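# Flip a two-colored block end over end in place

## Task

A wooden block lies on the table on one of its long, narrow faces with its black face on top; one end is green and the other is yellow. Lift it, rotate it end over end within the hand, and set it back down in the same spot so the black face is on the bottom and the green end sits where the yellow end used to be. It counts as failed if any part of the arm other than the hand contacts the block; if something other than the hand contacts it while it is noticeably tilted or moved from its spot; if you release it while any part is more than a few millimetres above the table, unless one end has first rested on the table briefly; or if it slips more than a few millimetres in the hand during the set-down. The result must stay in place without the robot holding it. At the end, open the hand and pull away.

## Robot and tools

Robot: one arm with a five-finger right hand. There is only one arm, so each row holds one set of numbers. A wrist bracket on the little-finger side sticks out 0.03 m past the hand point along +y and 0.11 m across the palm, and it can collide with things.

Frames. Scene frame: origin on the table top directly under the arm base, +z up, +y to the left when facing along +x. Positions are in metres and orientation is a wxyz quaternion. Hand point frame: a point 0.05 m in front of the palm, where index pad and thumb tip meet in a pinch. Its +z runs along the straight fingers, +y points out of the palm, and +x runs across the palm away from the thumb. Straight fingertips reach 0.06-0.07 m beyond it along +z.

Row layout (used by execute_actions and move): 14 numbers, each in [-1, 1].
1-6: dx, dy, dz, rx, ry, rz. This is an offset, not a pose. It is measured from the hand point's measured pose at the start of the action, in the hand point's own axes. 1.0 equals 0.6 m or 180 degrees. rx, ry, rz form a single rotation vector. Every row of an action is taken from that same start pose, not from the row before it.
7-12: little, ring, middle, index, thumb_bend, thumb_turn. These are absolute targets. For the fingers and thumb_bend, -1 is straight and +1 is fully curled or bent. For thumb_turn, -1 is beside the palm and +1 is opposite the fingers. A pinch is roughly index +0.22, thumb_bend +0.75, thumb_turn +0.57.
13: force_limit, the closing load at which a motor halts. It scales linearly from about 0 N at -1 to 10 N at +1 (15 N for the two thumb motors).
14: speed, from nearly 0 at -1 to full at +1. At full speed a complete finger stroke takes 0.6 s. For a soft grip, close at -0.9 or slower.
A motor only starts when its target changes by 0.01 or more. Resending the same numbers keeps the grip. To grip harder, raise force_limit and send a target further closed than hand_measured. To loosen, send a target more open than hand_measured. A whole-hand wrap needs thumb_turn fully closed, set before the hand reaches the object, and fits objects 0.035-0.08 m across.

Tools:
execute_actions(actions): a list of actions. Each action is a table of up to 15 rows, and each row runs for one control step of 1/30 s. If a table is shorter than 15 rows, its last row repeats. An empty list just returns the current state and images. Each step's commanded pose is clipped to within 100 mm and 16 degrees of the measured pose, so large offsets need several actions.
move(target, speed, stop_force, blocking): target is one row, offset from the pose in the latest result that shows one. The hand point follows a straight path to that target, with the hand numbers sent at the start. speed is in m/s, 0.002-0.5, default 0.25; turning runs at up to twice that in rad/s. Paths last 0.5-10 s. stop_force is in N, 9-40, and is allowed only after 0.2 s of scene time. The path ends when the wrist sensor reads that much extra resistance along the path direction. Use it only for slow, non-rotating approaches, and leave it out when backing off a surface. blocking=false returns after 0.5 s and cannot be combined with stop_force; until the move ends, use wait or stop.
wait(seconds): 0-10; holds the last command.
stop(): brakes a running move to a halt.
zoom_image(camera, region): camera is cam_high or cam_wrist, both 896x504 px. region is [x0, y0, x1, y1] in pixels from the top-left, at most 504x504.
show_instructions(): shows the reference image pages.
finished_scene(scene): ends the scene with the given number, 1 or 2. It cannot be undone.

Reading results. The state line gives hand point position, quaternion and velocities in the scene frame. The printed position can be off, more so at long reach. Hand target is where the controller is currently driving. Step readings list positions at some steps, and HELD marks steps that were held back. pose unreachable means the clearance check changed or blocked the command; the mount counts as arm. hand_measured, hand_stopped_by (moving, target, force, stalled, fault) and hand_load_n follow the motor order above. Loads near 0 mean the grip is gone. Wrist force and torque are given in hand axes; they carry offsets up to about 4 N and noise, and saturate near 50 N. The move: line reports how a move ended: done, contact, off_target, moving, held or fault. limits=paced means clipping happened; limits=held means some steps were blocked.

Things to avoid. Arm motion lags commands by about 0.17 s, and large moves may fall short. The arm is stiff, so aiming even slightly past a firm contact can trigger a fault: a 10-s stop with the rest of the call skipped. Faults come from 150 N of external force or from joint loads reaching their limits (136 N m for pan, lift and elbow; 25.4 N m for each wrist joint, with held weight counted). Fast contacts hit harder. Do not drop, slam or push hard on the block, do not knock anything off the table, and do not let the arm body touch the block. Holding loads heats the motors: a warning appears at 70 °C and the brakes engage at 85 °C. The simulation keeps running while you compose replies. When done, open the hand, move clear, and then call finished_scene.

Each tool is called after "Emit:" in YAML: its name, and indented under it one key for each argument.

Reference images:

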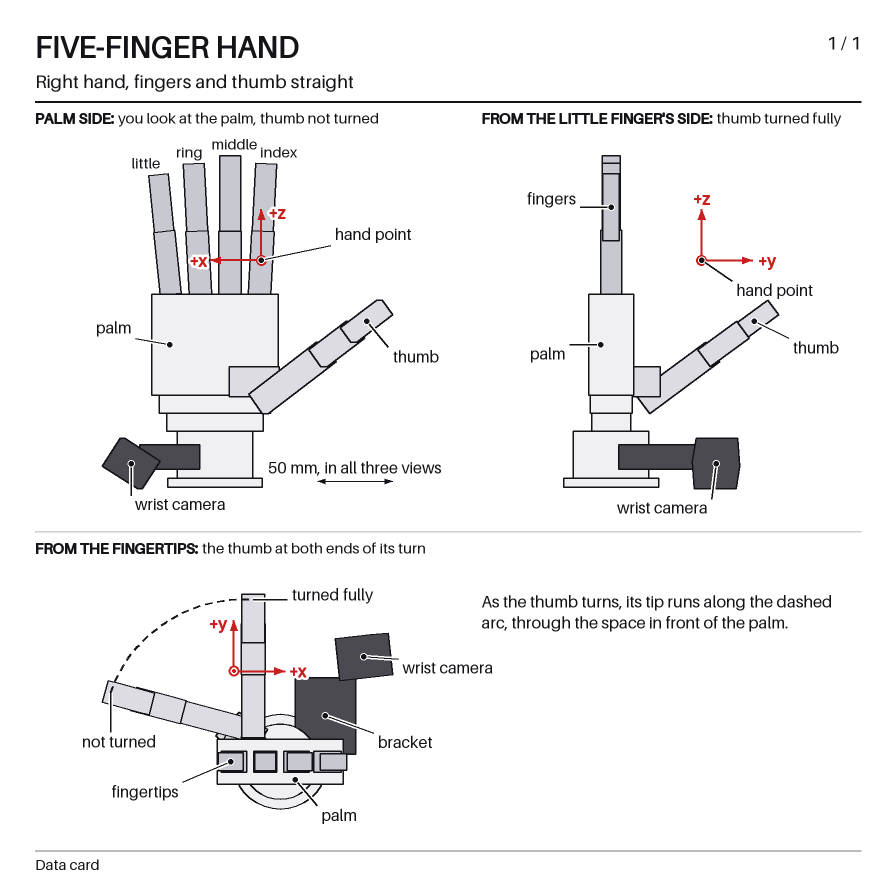

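## Session

Emit:
execute_actions:
  actions: []

Scene clock: 0.00 s.
end_effector_position=(+0.4582, -0.2451, +0.1620) hand_measured=(-1.000, -1.000, -1.000, -1.000, -1.000, -1.000) hand_load_n=(+0.0, +0.0, +0.0, +0.0, +0.0, +0.0) hand_stopped_by=(target, target, target, target, target, target) hand_force_limit=0.00 hand_speed=-0.80 end_effector_quat_wxyz=(+0.017, +0.952, +0.186, +0.242) end_effector_velocity=(+0.000, +0.000, -0.000) end_effector_angular_velocity=(+0.000, -0.000, +0.000)
Joint positions: [-0.796 -1.604  1.884  0.739  1.209  0.413]
Joint velocities: [ 0.     0.     0.    -0.    -0.001 -0.   ]
Joint torques (N m, as the arm reports them, + toward a larger angle): no reading
Wrist force (N, on the end effector, along its own x y z axes, offset not removed): no reading
Wrist torque (N m, same axes, about the end effector's origin, offset not removed): no reading
Hand target: +0.458, -0.245, +0.162; +0.017, +0.952, +0.186, +0.242

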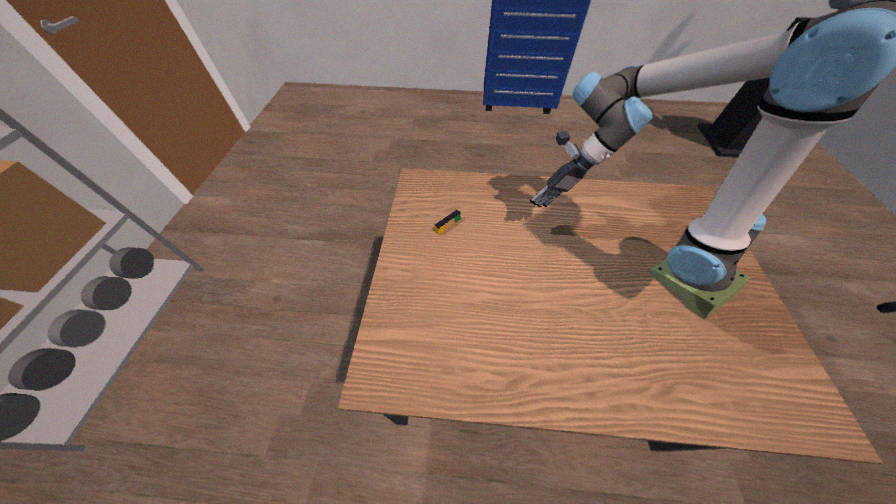

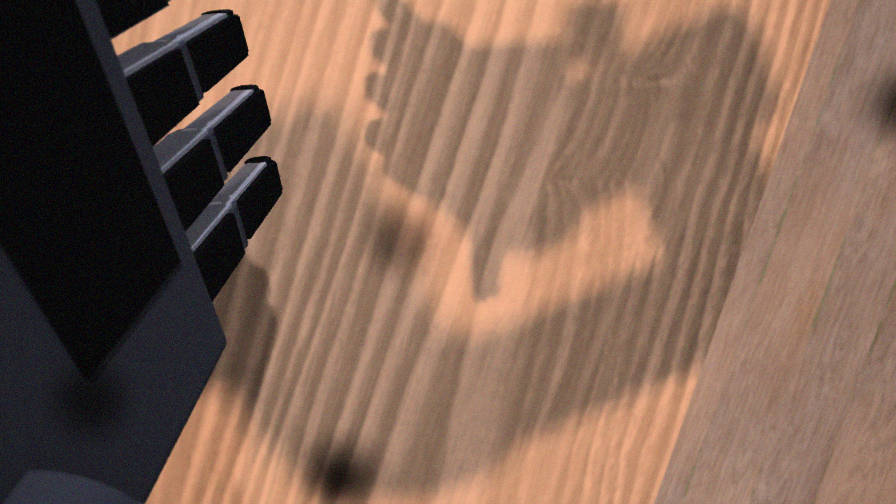

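Emit:
zoom_image:
  camera: "cam_high"
  region: [400, 120, 640, 260]

Region (400, 120, 640, 260) of cam_high's 896x504 image, scaled by 2.100, with more detail than that image has; it fills the top 294 rows of this view, and the rest is white.

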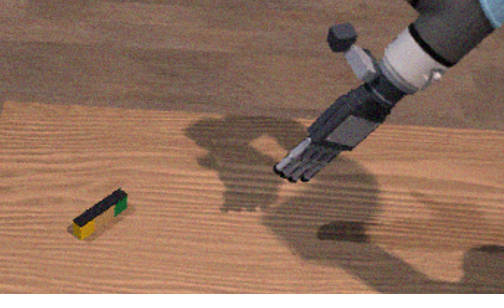

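Emit:
move:
  target: [0.41,-0.097,0.032,-0.11,0.228,0.792,-1,-1,-1,-0.3,0.2,0.57,0,0.5]

Scene clock: 27.53 s.
end_effector_position=(+0.6472, -0.1006, +0.2502) hand_measured=(-1.000, -1.000, -1.000, -0.300, +0.200, +0.570) hand_load_n=(+0.0, +0.0, +0.0, +0.0, +0.0, +0.0) hand_stopped_by=(target, target, target, target, target, target) hand_force_limit=0.00 hand_speed=0.50 end_effector_quat_wxyz=(+0.147, -0.354, +0.853, -0.355) end_effector_velocity=(+0.001, +0.001, +0.000) end_effector_angular_velocity=(+0.005, +0.001, -0.009)
Joint positions: [-0.118 -1.3    1.286  0.657  2.139  3.477]
Joint velocities: [ 0.003  0.006 -0.008  0.01   0.005  0.014]
Joint torques (N m, as the arm reports them, + toward a larger angle): [ 11.98 -28.46 -31.43   3.03   1.88   1.87]
Wrist force (N, on the end effector, along its own x y z axes, offset not removed): [3.6 1.5 -0.4]
Wrist torque (N m, same axes, about the end effector's origin, offset not removed): [0.18 -0.51 0.60]
Hand target: +0.647, -0.101, +0.250; +0.147, -0.353, +0.853, -0.355
Off the commanded pose: 0.000 m, 0 deg.
move: done

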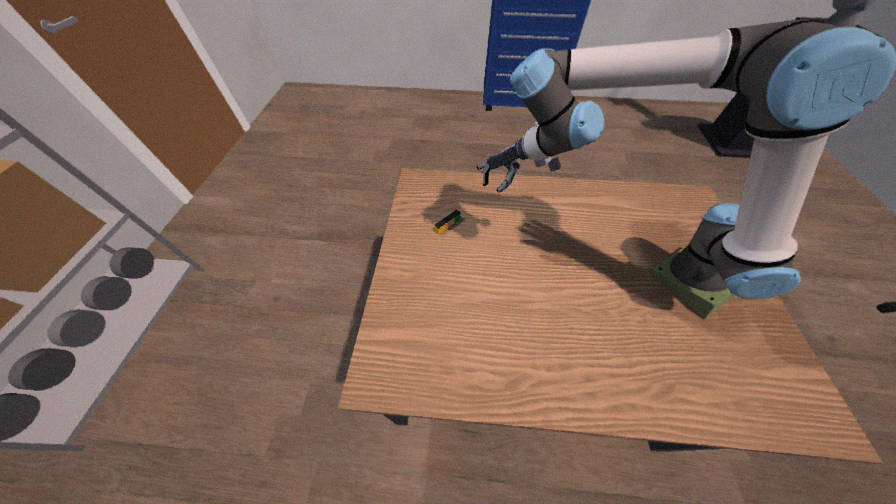

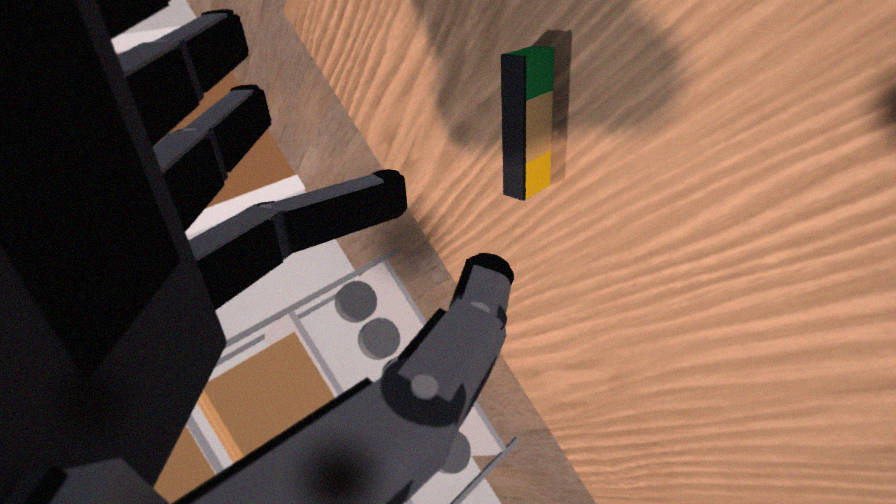

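Emit:
move:
  target: [-0.1225,0.03,0.323,0.111,0,0,-1,-1,-1,-0.2,0.4,0.57,0,0.5]

Emit:
zoom_image:
  camera: "cam_high"
  region: [380, 130, 560, 260]

Scene clock: 37.93 s.
end_effector_position=(+0.7869, -0.1365, +0.1007) hand_measured=(-1.000, -1.000, -1.000, -0.200, +0.400, +0.570) hand_load_n=(+0.0, +0.0, +0.0, +0.0, +0.0, +0.0) hand_stopped_by=(target, target, target, target, target, target) hand_force_limit=0.00 hand_speed=0.50 end_effector_quat_wxyz=(+0.206, -0.323, +0.779, -0.497) end_effector_velocity=(+0.002, -0.000, -0.001) end_effector_angular_velocity=(-0.002, -0.004, -0.000)
Joint positions: [-0.141 -1.031  1.349 -0.093  2.193  3.233]
Joint velocities: [-0.001  0.003 -0.001 -0.007 -0.001 -0.002]
Joint torques (N m, as the arm reports them, + toward a larger angle): [  5.18 -40.33 -30.53  -2.33  -1.79  -1.44]
Wrist force (N, on the end effector, along its own x y z axes, offset not removed): [-0.8 -1.9 -5.4]
Wrist torque (N m, same axes, about the end effector's origin, offset not removed): [0.03 0.48 0.23]
Hand target: +0.787, -0.137, +0.101; +0.206, -0.323, +0.779, -0.497
Off the commanded pose: 0.000 m, 0 deg.
move: done

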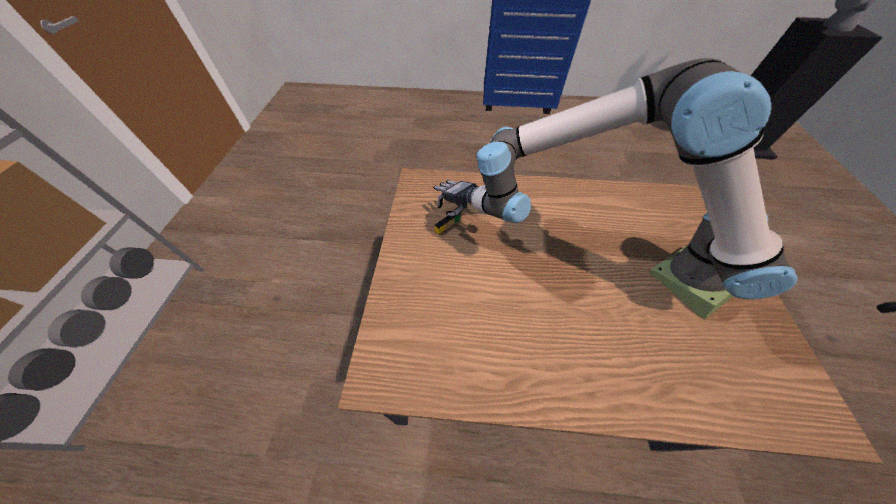

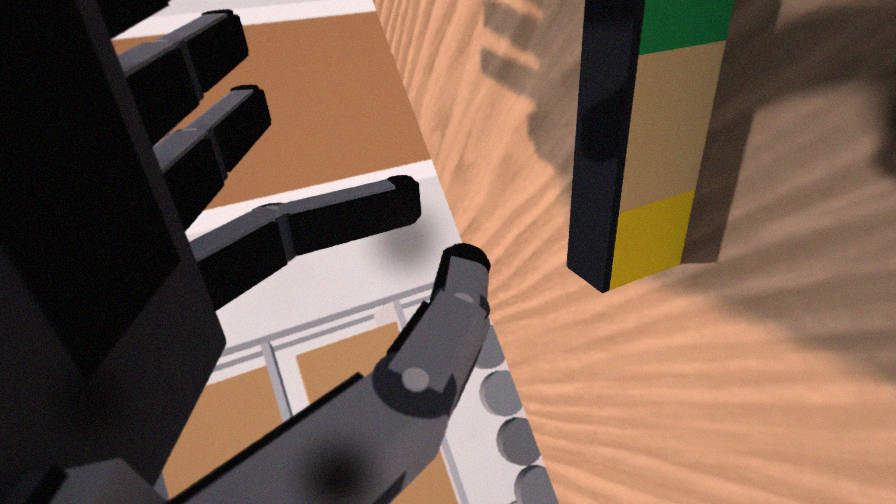

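Region (380, 130, 560, 260) of cam_high's 896x504 image, scaled by 2.800, with more detail than that image has.

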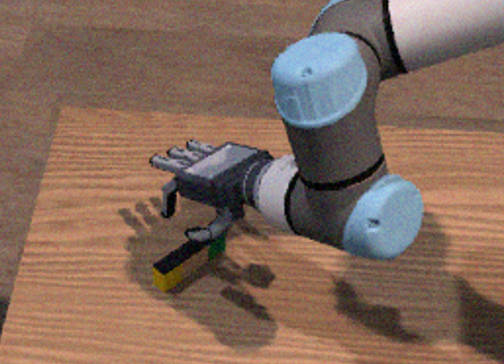

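Emit:
move:
  target: [-0.015,0.075,0.035,0,-0.025,-0.012,-1,-1,-1,-0.2,0.15,0.57,0,0.5]
  speed: 0.08

Emit:
zoom_image:
  camera: "cam_high"
  region: [400, 160, 540, 260]

Scene clock: 45.73 s.
end_effector_position=(+0.7932, -0.1303, +0.0512) hand_measured=(-1.000, -1.000, -1.000, -0.200, +0.150, +0.570) hand_load_n=(+0.0, +0.0, +0.0, +0.0, +0.0, +0.0) hand_stopped_by=(target, target, target, target, target, target) hand_force_limit=0.00 hand_speed=0.50 end_effector_quat_wxyz=(+0.227, -0.357, +0.764, -0.488) end_effector_velocity=(+0.001, +0.000, -0.001) end_effector_angular_velocity=(-0.000, -0.002, +0.004)
Joint positions: [-0.171 -0.986  1.404 -0.203  2.085  3.184]
Joint velocities: [-0.001  0.002 -0.    -0.005 -0.005 -0.002]
Joint torques (N m, as the arm reports them, + toward a larger angle): [  4.49 -39.68  -4.2   -2.36  -1.08  -1.76]
Wrist force (N, on the end effector, along its own x y z axes, offset not removed): [0.7 0.8 -2.1]
Wrist torque (N m, same axes, about the end effector's origin, offset not removed): [0.23 0.03 0.51]
Hand target: +0.793, -0.130, +0.051; +0.227, -0.357, +0.764, -0.488
Off the commanded pose: 0.000 m, 0 deg.
move: done

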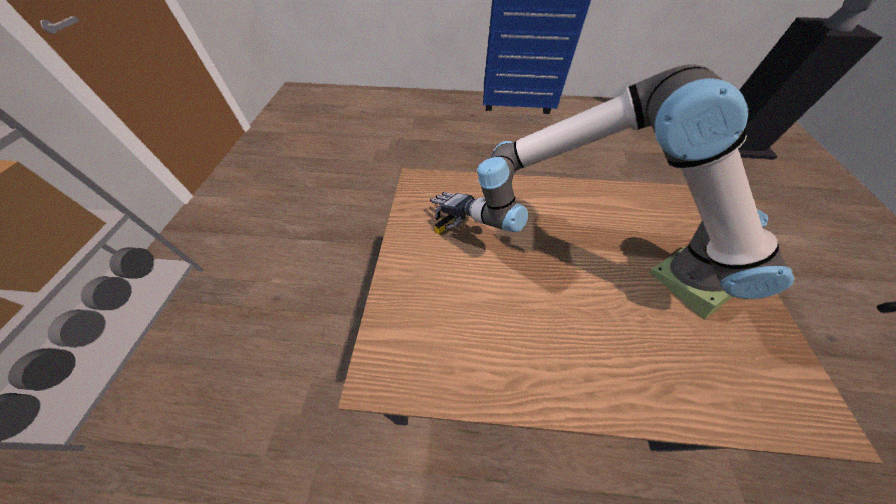

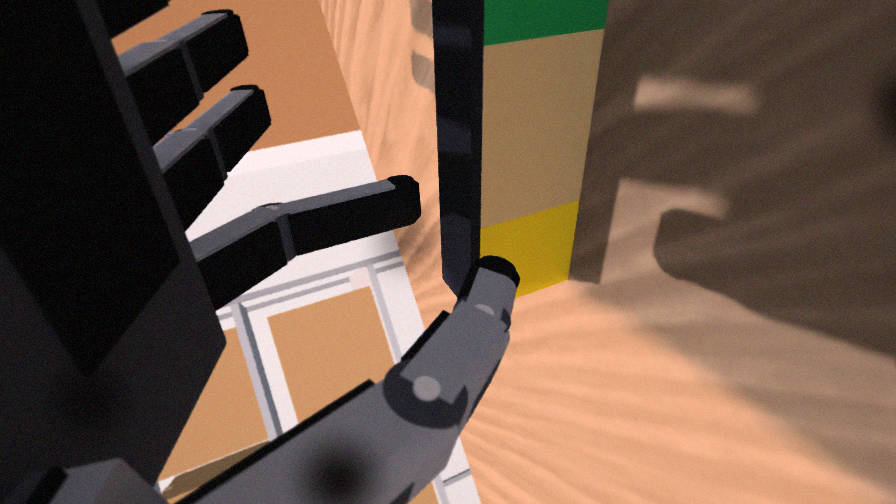

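Region (400, 160, 540, 260) of cam_high's 896x504 image, scaled by 3.600, with more detail than that image has; it fills the top 360 rows of this view, and the rest is white.

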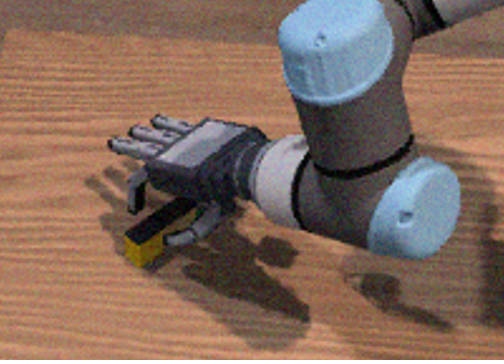

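Emit:
move:
  target: [0,0.036,0.017,0,0,0,-1,-1,-1,-0.2,0.15,0.57,0,0.5]
  speed: 0.03

Emit:
move:
  target: [0,0,0,0,0,0,-1,-1,-1,0.0,0.45,0.57,-0.6,-0.8]

Scene clock: 48.90 s.
end_effector_position=(+0.7933, -0.1304, +0.0275) hand_measured=(-1.000, -1.000, -1.000, -0.200, +0.150, +0.570) hand_load_n=(+0.0, +0.0, +0.0, +0.0, +0.0, +0.0) hand_stopped_by=(target, target, target, target, target, target) hand_force_limit=0.00 hand_speed=0.50 end_effector_quat_wxyz=(+0.227, -0.357, +0.764, -0.488) end_effector_velocity=(+0.000, +0.000, -0.002) end_effector_angular_velocity=(-0.001, -0.001, +0.001)
Joint positions: [-0.178 -0.956  1.417 -0.248  2.078  3.182]
Joint velocities: [-0.     0.002  0.001 -0.004 -0.001 -0.001]
Joint torques (N m, as the arm reports them, + toward a larger angle): [  3.95 -40.77  -2.04  -2.7   -1.55  -1.62]
Wrist force (N, on the end effector, along its own x y z axes, offset not removed): [-1.4 0.7 0.5]
Wrist torque (N m, same axes, about the end effector's origin, offset not removed): [-0.27 0.27 0.13]
Hand target: +0.793, -0.130, +0.027; +0.227, -0.357, +0.764, -0.488
Off the commanded pose: 0.000 m, 0 deg.
move: done

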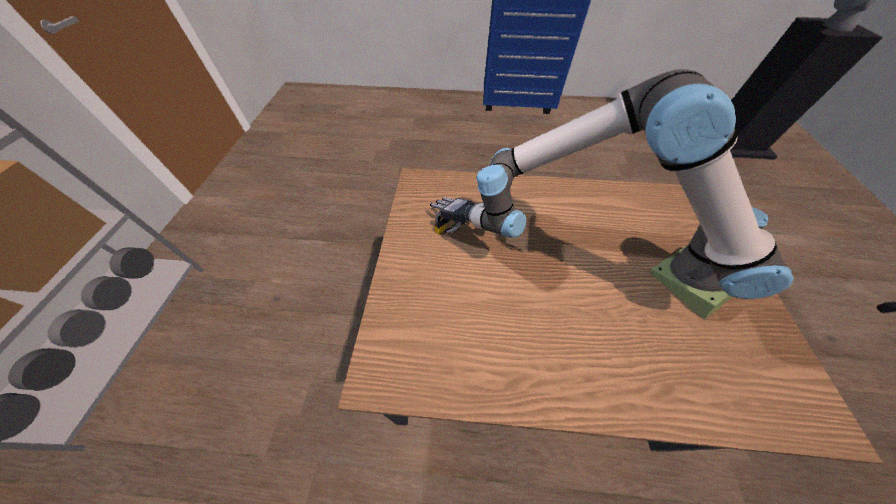

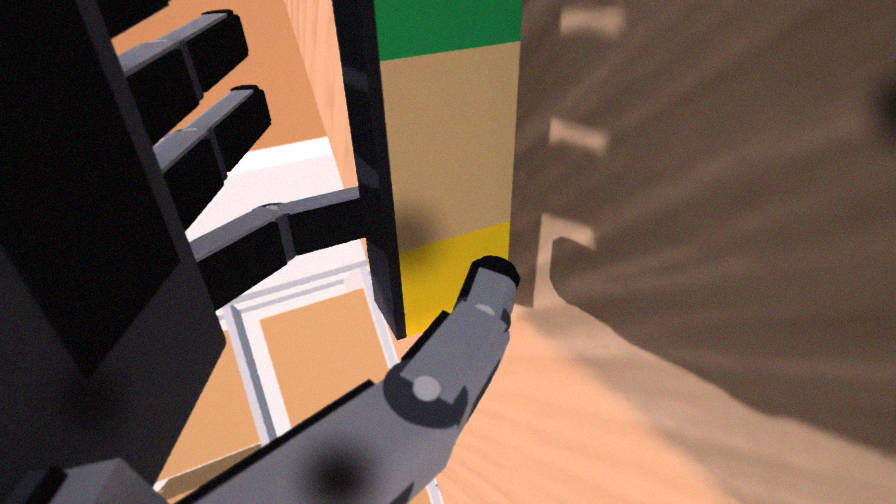

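Scene clock: 50.30 s.
end_effector_position=(+0.7933, -0.1304, +0.0275) hand_measured=(-1.000, -1.000, -1.000, +0.000, +0.382, +0.570) hand_load_n=(+0.0, +0.0, +0.0, +4.0, +3.0, +0.5) hand_stopped_by=(target, target, target, target, force, target) hand_force_limit=-0.60 hand_speed=-0.80 end_effector_quat_wxyz=(+0.227, -0.357, +0.764, -0.488) end_effector_velocity=(-0.000, -0.000, -0.000) end_effector_angular_velocity=(+0.000, +0.001, -0.001)
Joint positions: [-0.178 -0.956  1.417 -0.248  2.078  3.182]
Joint velocities: [-0.    -0.     0.001 -0.     0.001  0.   ]
Joint torques (N m, as the arm reports them, + toward a larger angle): [  9.52 -60.29 -14.81   1.95  -0.31  -1.18]
Wrist force (N, on the end effector, along its own x y z axes, offset not removed): [-1.6 1.5 -1.5]
Wrist torque (N m, same axes, about the end effector's origin, offset not removed): [-0.06 0.41 0.34]
Hand target: +0.793, -0.130, +0.027; +0.227, -0.357, +0.764, -0.488
Off the commanded pose: 0.000 m, 0 deg.
move: done

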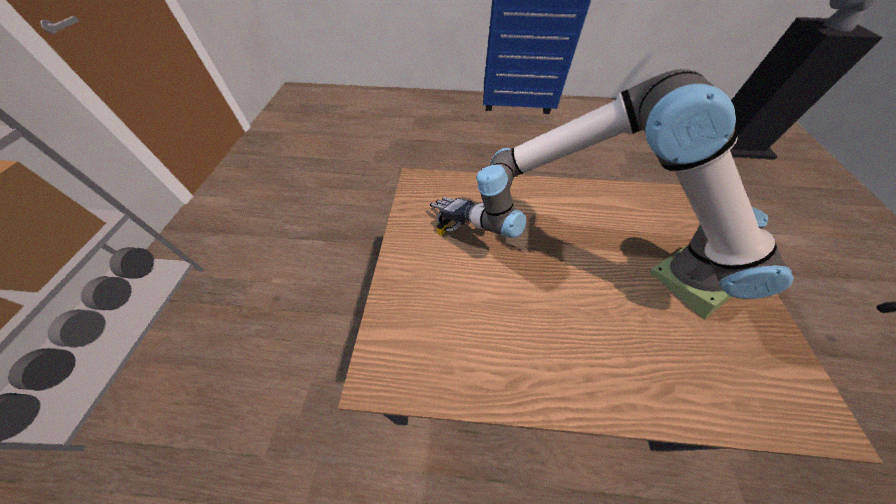

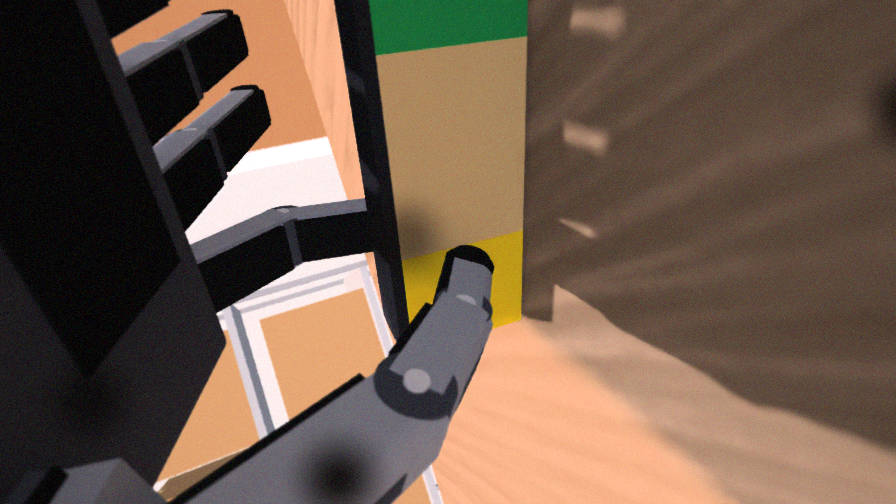

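Emit:
move:
  target: [0,0,0,0,0,0,-1,-1,-1,0.2,0.6,0.57,0.6,-0.9]

Emit:
move:
  target: [0,-0.3,-0.14,0,0,0,-1,-1,-1,0.2,0.6,0.57,0.6,-0.9]
  speed: 0.1

Scene clock: 53.77 s.
end_effector_position=(+0.7933, -0.1304, +0.0275) hand_measured=(-1.000, -1.000, -1.000, +0.012, +0.480, +0.570) hand_load_n=(+0.0, +0.0, +0.0, +16.5, +11.5, +2.5) hand_stopped_by=(target, target, target, force, force, target) hand_force_limit=0.60 hand_speed=-0.90 end_effector_quat_wxyz=(+0.227, -0.357, +0.764, -0.488) end_effector_velocity=(-0.001, +0.000, -0.001) end_effector_angular_velocity=(+0.001, +0.002, +0.000)
Joint positions: [-0.178 -0.956  1.417 -0.248  2.078  3.182]
Joint velocities: [-0.     0.001  0.001  0.001 -0.     0.   ]
Joint torques (N m, as the arm reports them, + toward a larger angle): [ 12.85 -61.4  -19.83   1.72   0.34  -0.41]
Wrist force (N, on the end effector, along its own x y z axes, offset not removed): [-0.5 3.5 0.7]
Wrist torque (N m, same axes, about the end effector's origin, offset not removed): [0.31 0.25 0.36]
Hand target: +0.793, -0.130, +0.027; +0.227, -0.357, +0.764, -0.488
Off the commanded pose: 0.000 m, 0 deg.
move: done

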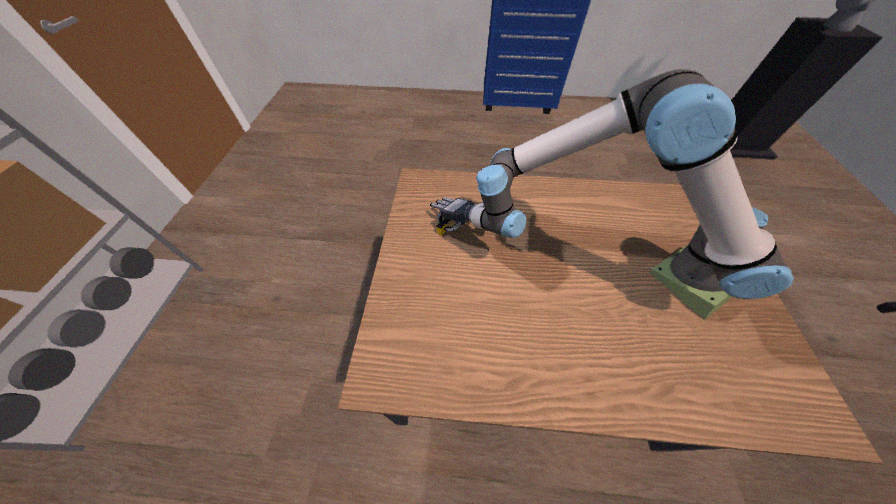

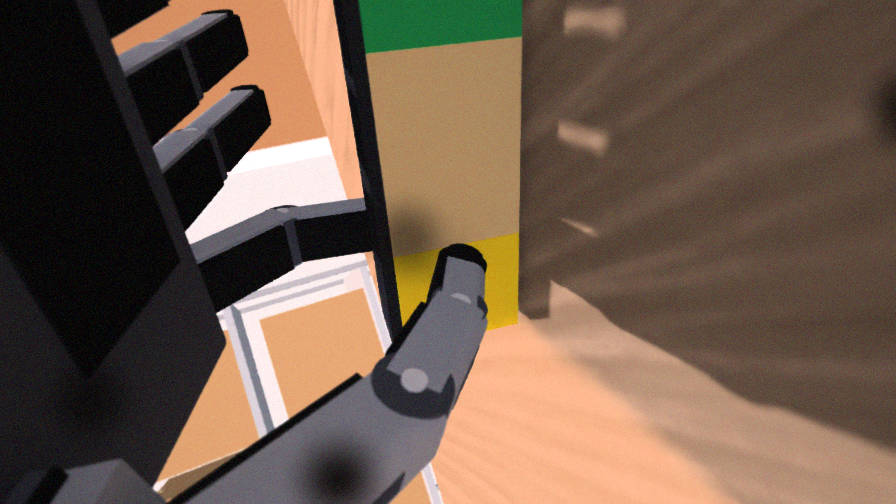

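Scene clock: 56.20 s.
end_effector_position=(+0.7935, -0.1299, +0.2259) hand_measured=(-1.000, -1.000, -1.000, +0.012, +0.480, +0.570) hand_load_n=(+0.0, +0.0, +0.0, +16.5, +11.5, +2.5) hand_stopped_by=(target, target, target, force, force, target) hand_force_limit=0.60 hand_speed=-0.90 end_effector_quat_wxyz=(+0.227, -0.357, +0.764, -0.488) end_effector_velocity=(-0.000, -0.000, +0.002) end_effector_angular_velocity=(+0.000, +0.001, -0.001)
Joint positions: [-0.115 -1.138  1.193  0.167  2.14   3.198]
Joint velocities: [ 0.    -0.    -0.005  0.006  0.001  0.   ]
Joint torques (N m, as the arm reports them, + toward a larger angle): [ 15.31 -58.44 -35.35   1.95   1.57   1.65]
Wrist force (N, on the end effector, along its own x y z axes, offset not removed): [-0.8 -2.5 -3.2]
Wrist torque (N m, same axes, about the end effector's origin, offset not removed): [-0.36 0.15 0.13]
Hand target: +0.793, -0.130, +0.226; +0.227, -0.357, +0.764, -0.488
Off the commanded pose: 0.000 m, 0 deg.
move: done

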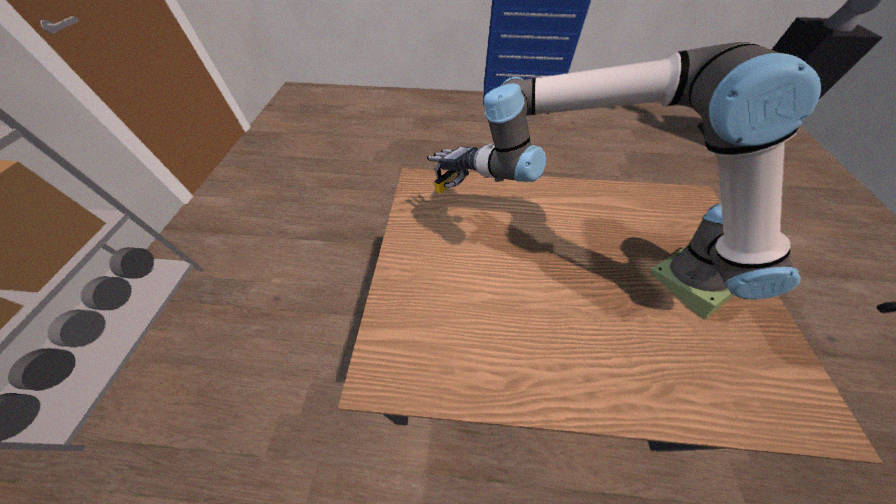

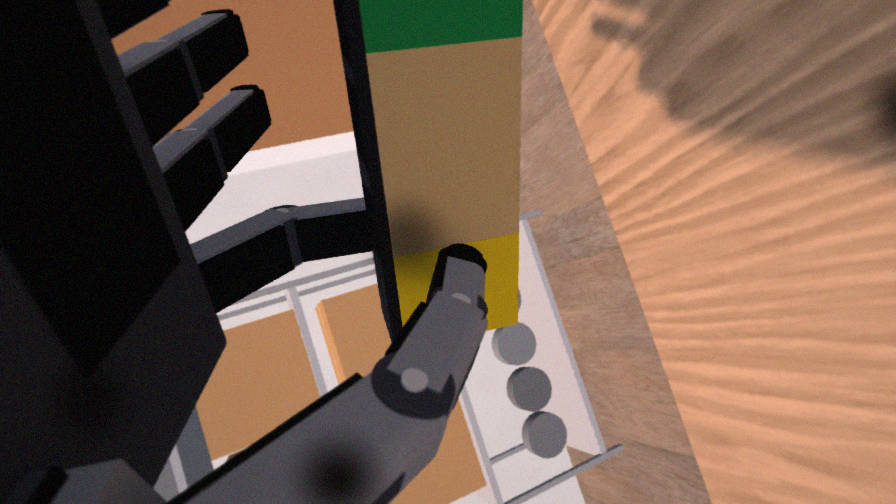

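Emit:
move:
  target: [0,0,0,0,0,0,-1,-1,-1,0.2,0.4,0.57,0.6,-0.9]

Scene clock: 58.87 s.
end_effector_position=(+0.7935, -0.1299, +0.2260) hand_measured=(-1.000, -1.000, -1.000, +0.012, +0.394, +0.570) hand_load_n=(+0.0, +0.0, +0.0, +9.0, +6.0, +1.0) hand_stopped_by=(target, target, target, force, target, target) hand_force_limit=0.60 hand_speed=-0.90 end_effector_quat_wxyz=(+0.227, -0.357, +0.764, -0.488) end_effector_velocity=(+0.000, -0.000, -0.000) end_effector_angular_velocity=(+0.000, -0.001, -0.001)
Joint positions: [-0.115 -1.138  1.193  0.167  2.14   3.198]
Joint velocities: [-0.    -0.     0.    -0.001  0.     0.   ]
Joint torques (N m, as the arm reports them, + toward a larger angle): [  4.86 -51.27  -6.58  -2.42  -1.89  -0.53]
Wrist force (N, on the end effector, along its own x y z axes, offset not removed): [0.4 -0.6 0.8]
Wrist torque (N m, same axes, about the end effector's origin, offset not removed): [-0.35 -0.05 0.17]
Hand target: +0.793, -0.130, +0.226; +0.227, -0.357, +0.764, -0.488
Off the commanded pose: 0.000 m, 0 deg.
move: done

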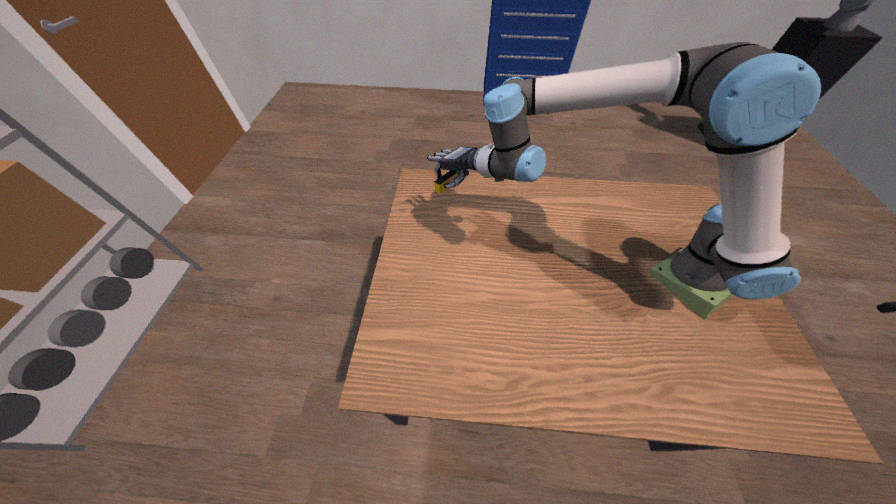

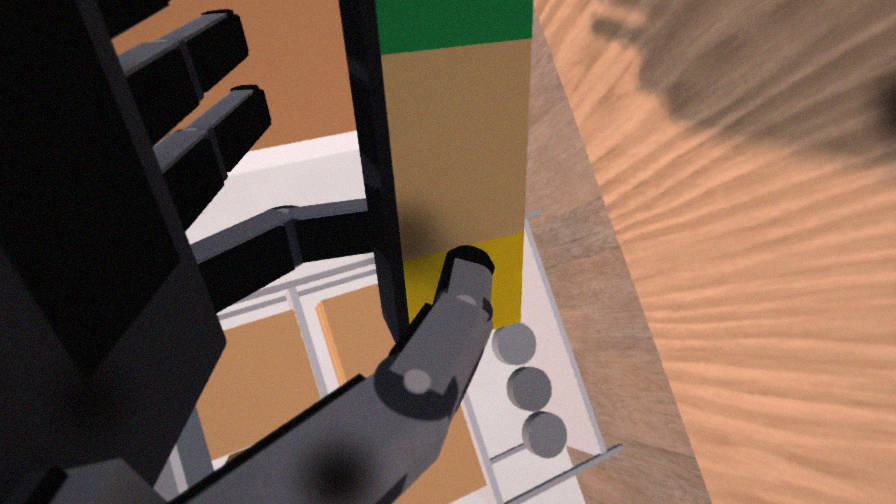

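Emit:
move:
  target: [0,0,0,0,0,0,-1,-1,-1,0.2,0.35,0.57,0.6,-0.95]

Scene clock: 61.30 s.
end_effector_position=(+0.7935, -0.1299, +0.2259) hand_measured=(-1.000, -1.000, -1.000, +0.012, +0.348, +0.570) hand_load_n=(+0.0, +0.0, +0.0, +4.5, +3.0, +0.0) hand_stopped_by=(target, target, target, force, moving, target) hand_force_limit=0.60 hand_speed=-0.95 end_effector_quat_wxyz=(+0.227, -0.357, +0.764, -0.488) end_effector_velocity=(-0.000, +0.000, -0.001) end_effector_angular_velocity=(+0.001, +0.000, -0.000)
Joint positions: [-0.115 -1.138  1.193  0.167  2.14   3.198]
Joint velocities: [-0.     0.     0.001  0.    -0.     0.002]
Joint torques (N m, as the arm reports them, + toward a larger angle): [ 15.03 -41.92  -6.54  -2.37   0.04   0.45]
Wrist force (N, on the end effector, along its own x y z axes, offset not removed): [3.1 -2.4 -2.2]
Wrist torque (N m, same axes, about the end effector's origin, offset not removed): [-0.44 -0.33 0.20]
Hand target: +0.793, -0.130, +0.226; +0.227, -0.357, +0.764, -0.488
Off the commanded pose: 0.000 m, 0 deg.
move: done

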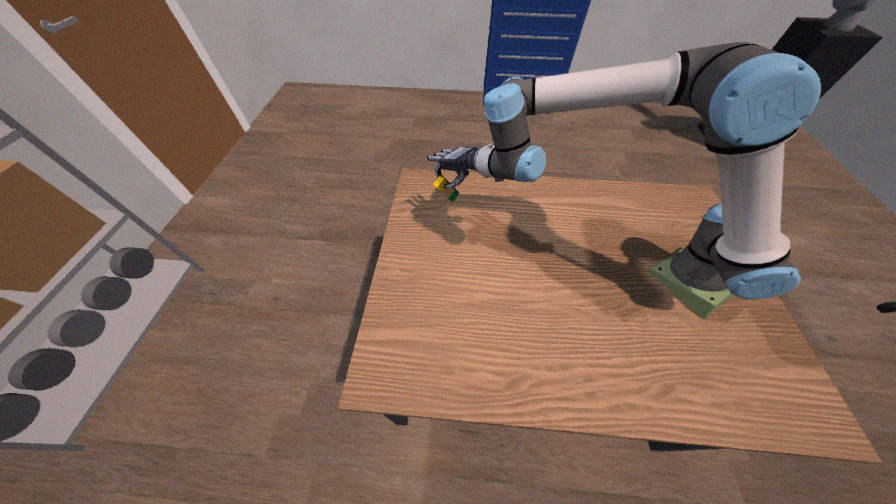

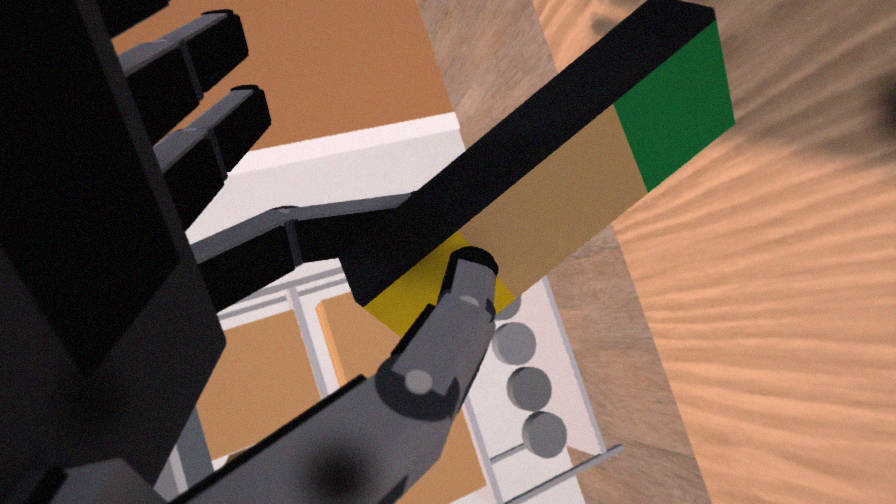

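Emit:
move:
  target: [0,0,0,0,0.165,-0.353,-1,-1,-1,0.2,0.35,0.57,0.6,-0.95]
  speed: 0.2

Scene clock: 67.67 s.
end_effector_position=(+0.7930, -0.1294, +0.2254) hand_measured=(-1.000, -1.000, -1.000, +0.012, +0.346, +0.570) hand_load_n=(+0.0, +0.0, +0.0, +4.5, +3.0, +0.0) hand_stopped_by=(target, target, target, force, target, target) hand_force_limit=0.60 hand_speed=-0.95 end_effector_quat_wxyz=(+0.227, +0.567, -0.520, +0.597) end_effector_velocity=(+0.000, -0.000, +0.001) end_effector_angular_velocity=(-0.000, -0.001, -0.001)
Joint positions: [ 0.074 -0.855  0.926 -0.234  2.72   1.841]
Joint velocities: [-0.    -0.    -0.001  0.001  0.    -0.   ]
Joint torques (N m, as the arm reports them, + toward a larger angle): [ 12.83 -61.64 -30.07   1.04  -0.1    1.64]
Wrist force (N, on the end effector, along its own x y z axes, offset not removed): [0.9 -1.8 -5.5]
Wrist torque (N m, same axes, about the end effector's origin, offset not removed): [-0.07 0.24 0.42]
Hand target: +0.793, -0.129, +0.226; +0.227, +0.567, -0.520, +0.597
Off the commanded pose: 0.001 m, 4 deg.
move: held; limits=held; held on 8 of 101 steps, including the last
pose unreachable: on one or more control steps of this call, first in action 0 (counted from 0), an arm could not follow its commanded pose, so it was not sent that pose on those steps. On the call's last step it was still not sent that pose. It may still have moved: this result reports where it is.
cause: the commanded pose would bring two parts of the arm too close to each other (joints 4 (wrist 1) to 6 (wrist 3) lie between them).

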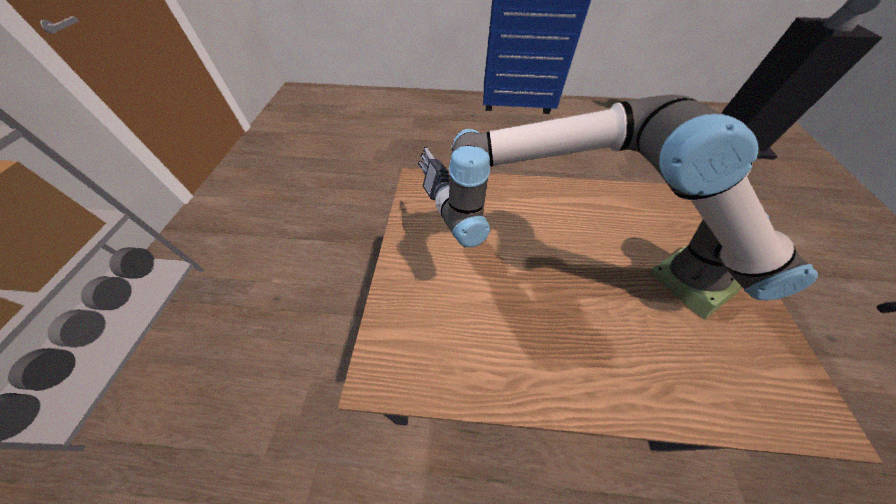

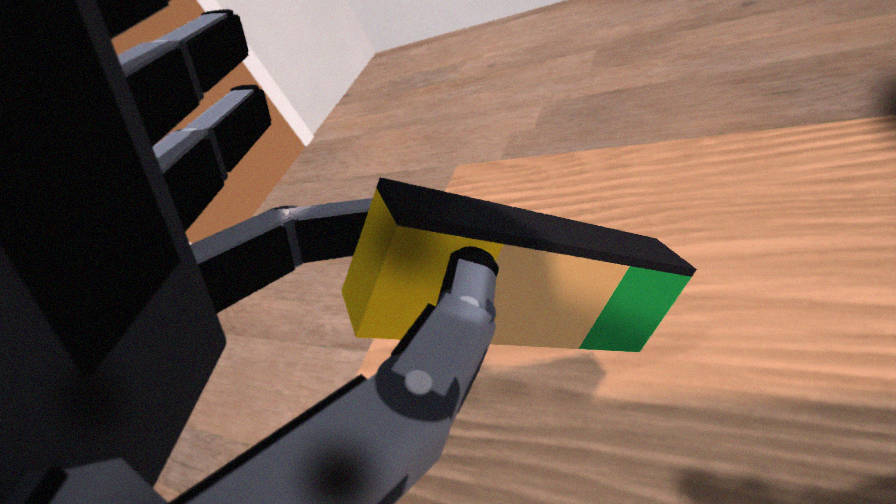

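Emit:
move:
  target: [0.063,0.215,-0.11,0.228,-0.091,-0.046,-1,-1,-1,0.2,0.35,0.57,0.6,-0.95]
  speed: 0.15

Emit:
move:
  target: [0,0,0,0,0.14,-0.3,-1,-1,-1,0.2,0.35,0.57,0.6,-0.95]
  speed: 0.2

Scene clock: 77.43 s.
end_effector_position=(+0.6433, -0.1297, +0.2255) hand_measured=(-1.000, -1.000, -1.000, +0.012, +0.346, +0.570) hand_load_n=(+0.0, +0.0, +0.0, +4.5, +3.0, +0.0) hand_stopped_by=(target, target, target, force, target, target) hand_force_limit=0.60 hand_speed=-0.95 end_effector_quat_wxyz=(-0.018, +0.723, -0.264, +0.638) end_effector_velocity=(-0.001, -0.000, -0.001) end_effector_angular_velocity=(+0.001, -0.004, +0.011)
Joint positions: [-0.194 -1.566  1.959 -0.416  1.688  1.8  ]
Joint velocities: [-0.009 -0.005  0.009 -0.006 -0.02  -0.   ]
Joint torques (N m, as the arm reports them, + toward a larger angle): [  2.03 -40.41  -6.19  -3.12  -2.49  -1.73]
Wrist force (N, on the end effector, along its own x y z axes, offset not removed): [0.3 0.0 -1.1]
Wrist torque (N m, same axes, about the end effector's origin, offset not removed): [0.03 -0.03 0.09]
Hand target: +0.643, -0.130, +0.225; -0.019, +0.723, -0.264, +0.638
Off the commanded pose: 0.001 m, 0 deg.
move: done; limits=paced

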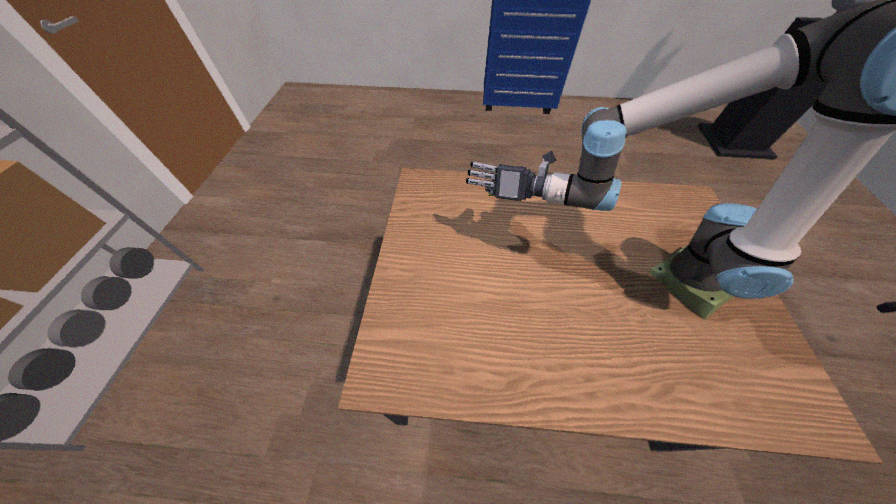

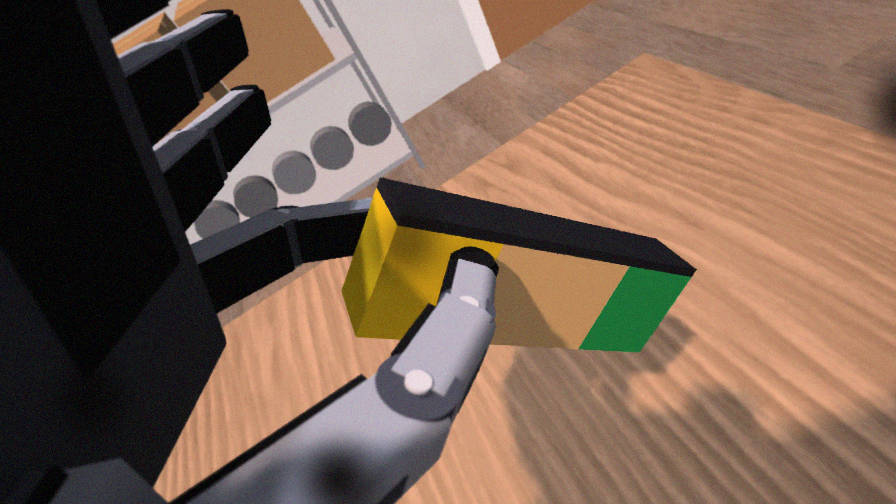

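Scene clock: 80.50 s.
end_effector_position=(+0.6431, -0.1298, +0.2255) hand_measured=(-1.000, -1.000, -1.000, +0.012, +0.346, +0.570) hand_load_n=(+0.0, +0.0, +0.0, +4.5, +3.0, +0.0) hand_stopped_by=(target, target, target, force, target, target) hand_force_limit=0.60 hand_speed=-0.95 end_effector_quat_wxyz=(+0.326, +0.613, +0.092, +0.714) end_effector_velocity=(-0.000, +0.000, -0.000) end_effector_angular_velocity=(-0.007, -0.003, +0.002)
Joint positions: [-0.23  -1.333  2.232 -1.331  1.543  0.833]
Joint velocities: [-0.002  0.004  0.002 -0.01  -0.006 -0.004]
Joint torques (N m, as the arm reports them, + toward a larger angle): [  0.11 -18.94   1.21  -4.06  -2.34  -2.07]
Wrist force (N, on the end effector, along its own x y z axes, offset not removed): [-0.9 -1.1 -1.4]
Wrist torque (N m, same axes, about the end effector's origin, offset not removed): [-0.15 0.03 -0.04]
Hand target: +0.643, -0.130, +0.226; +0.327, +0.612, +0.092, +0.714
Off the commanded pose: 0.000 m, 0 deg.
move: done

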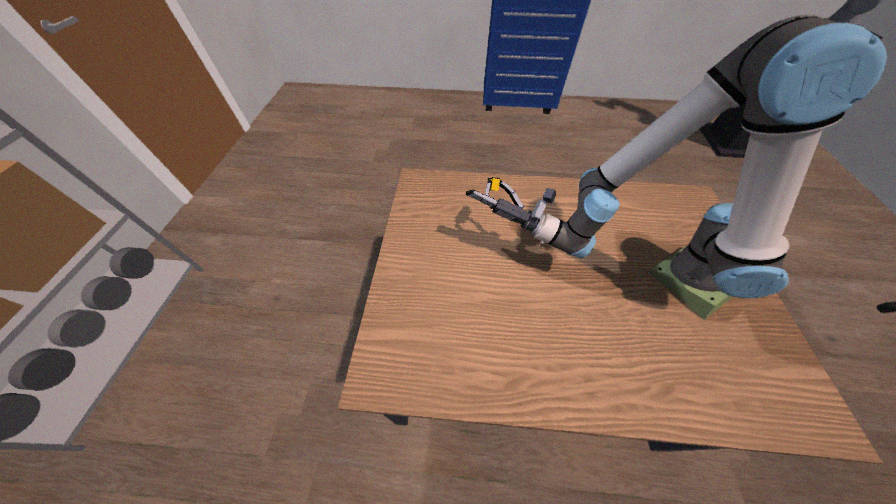

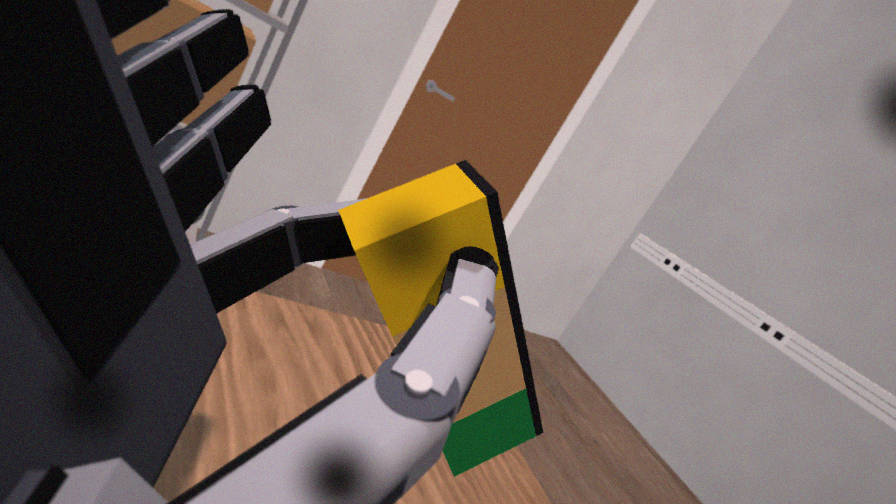

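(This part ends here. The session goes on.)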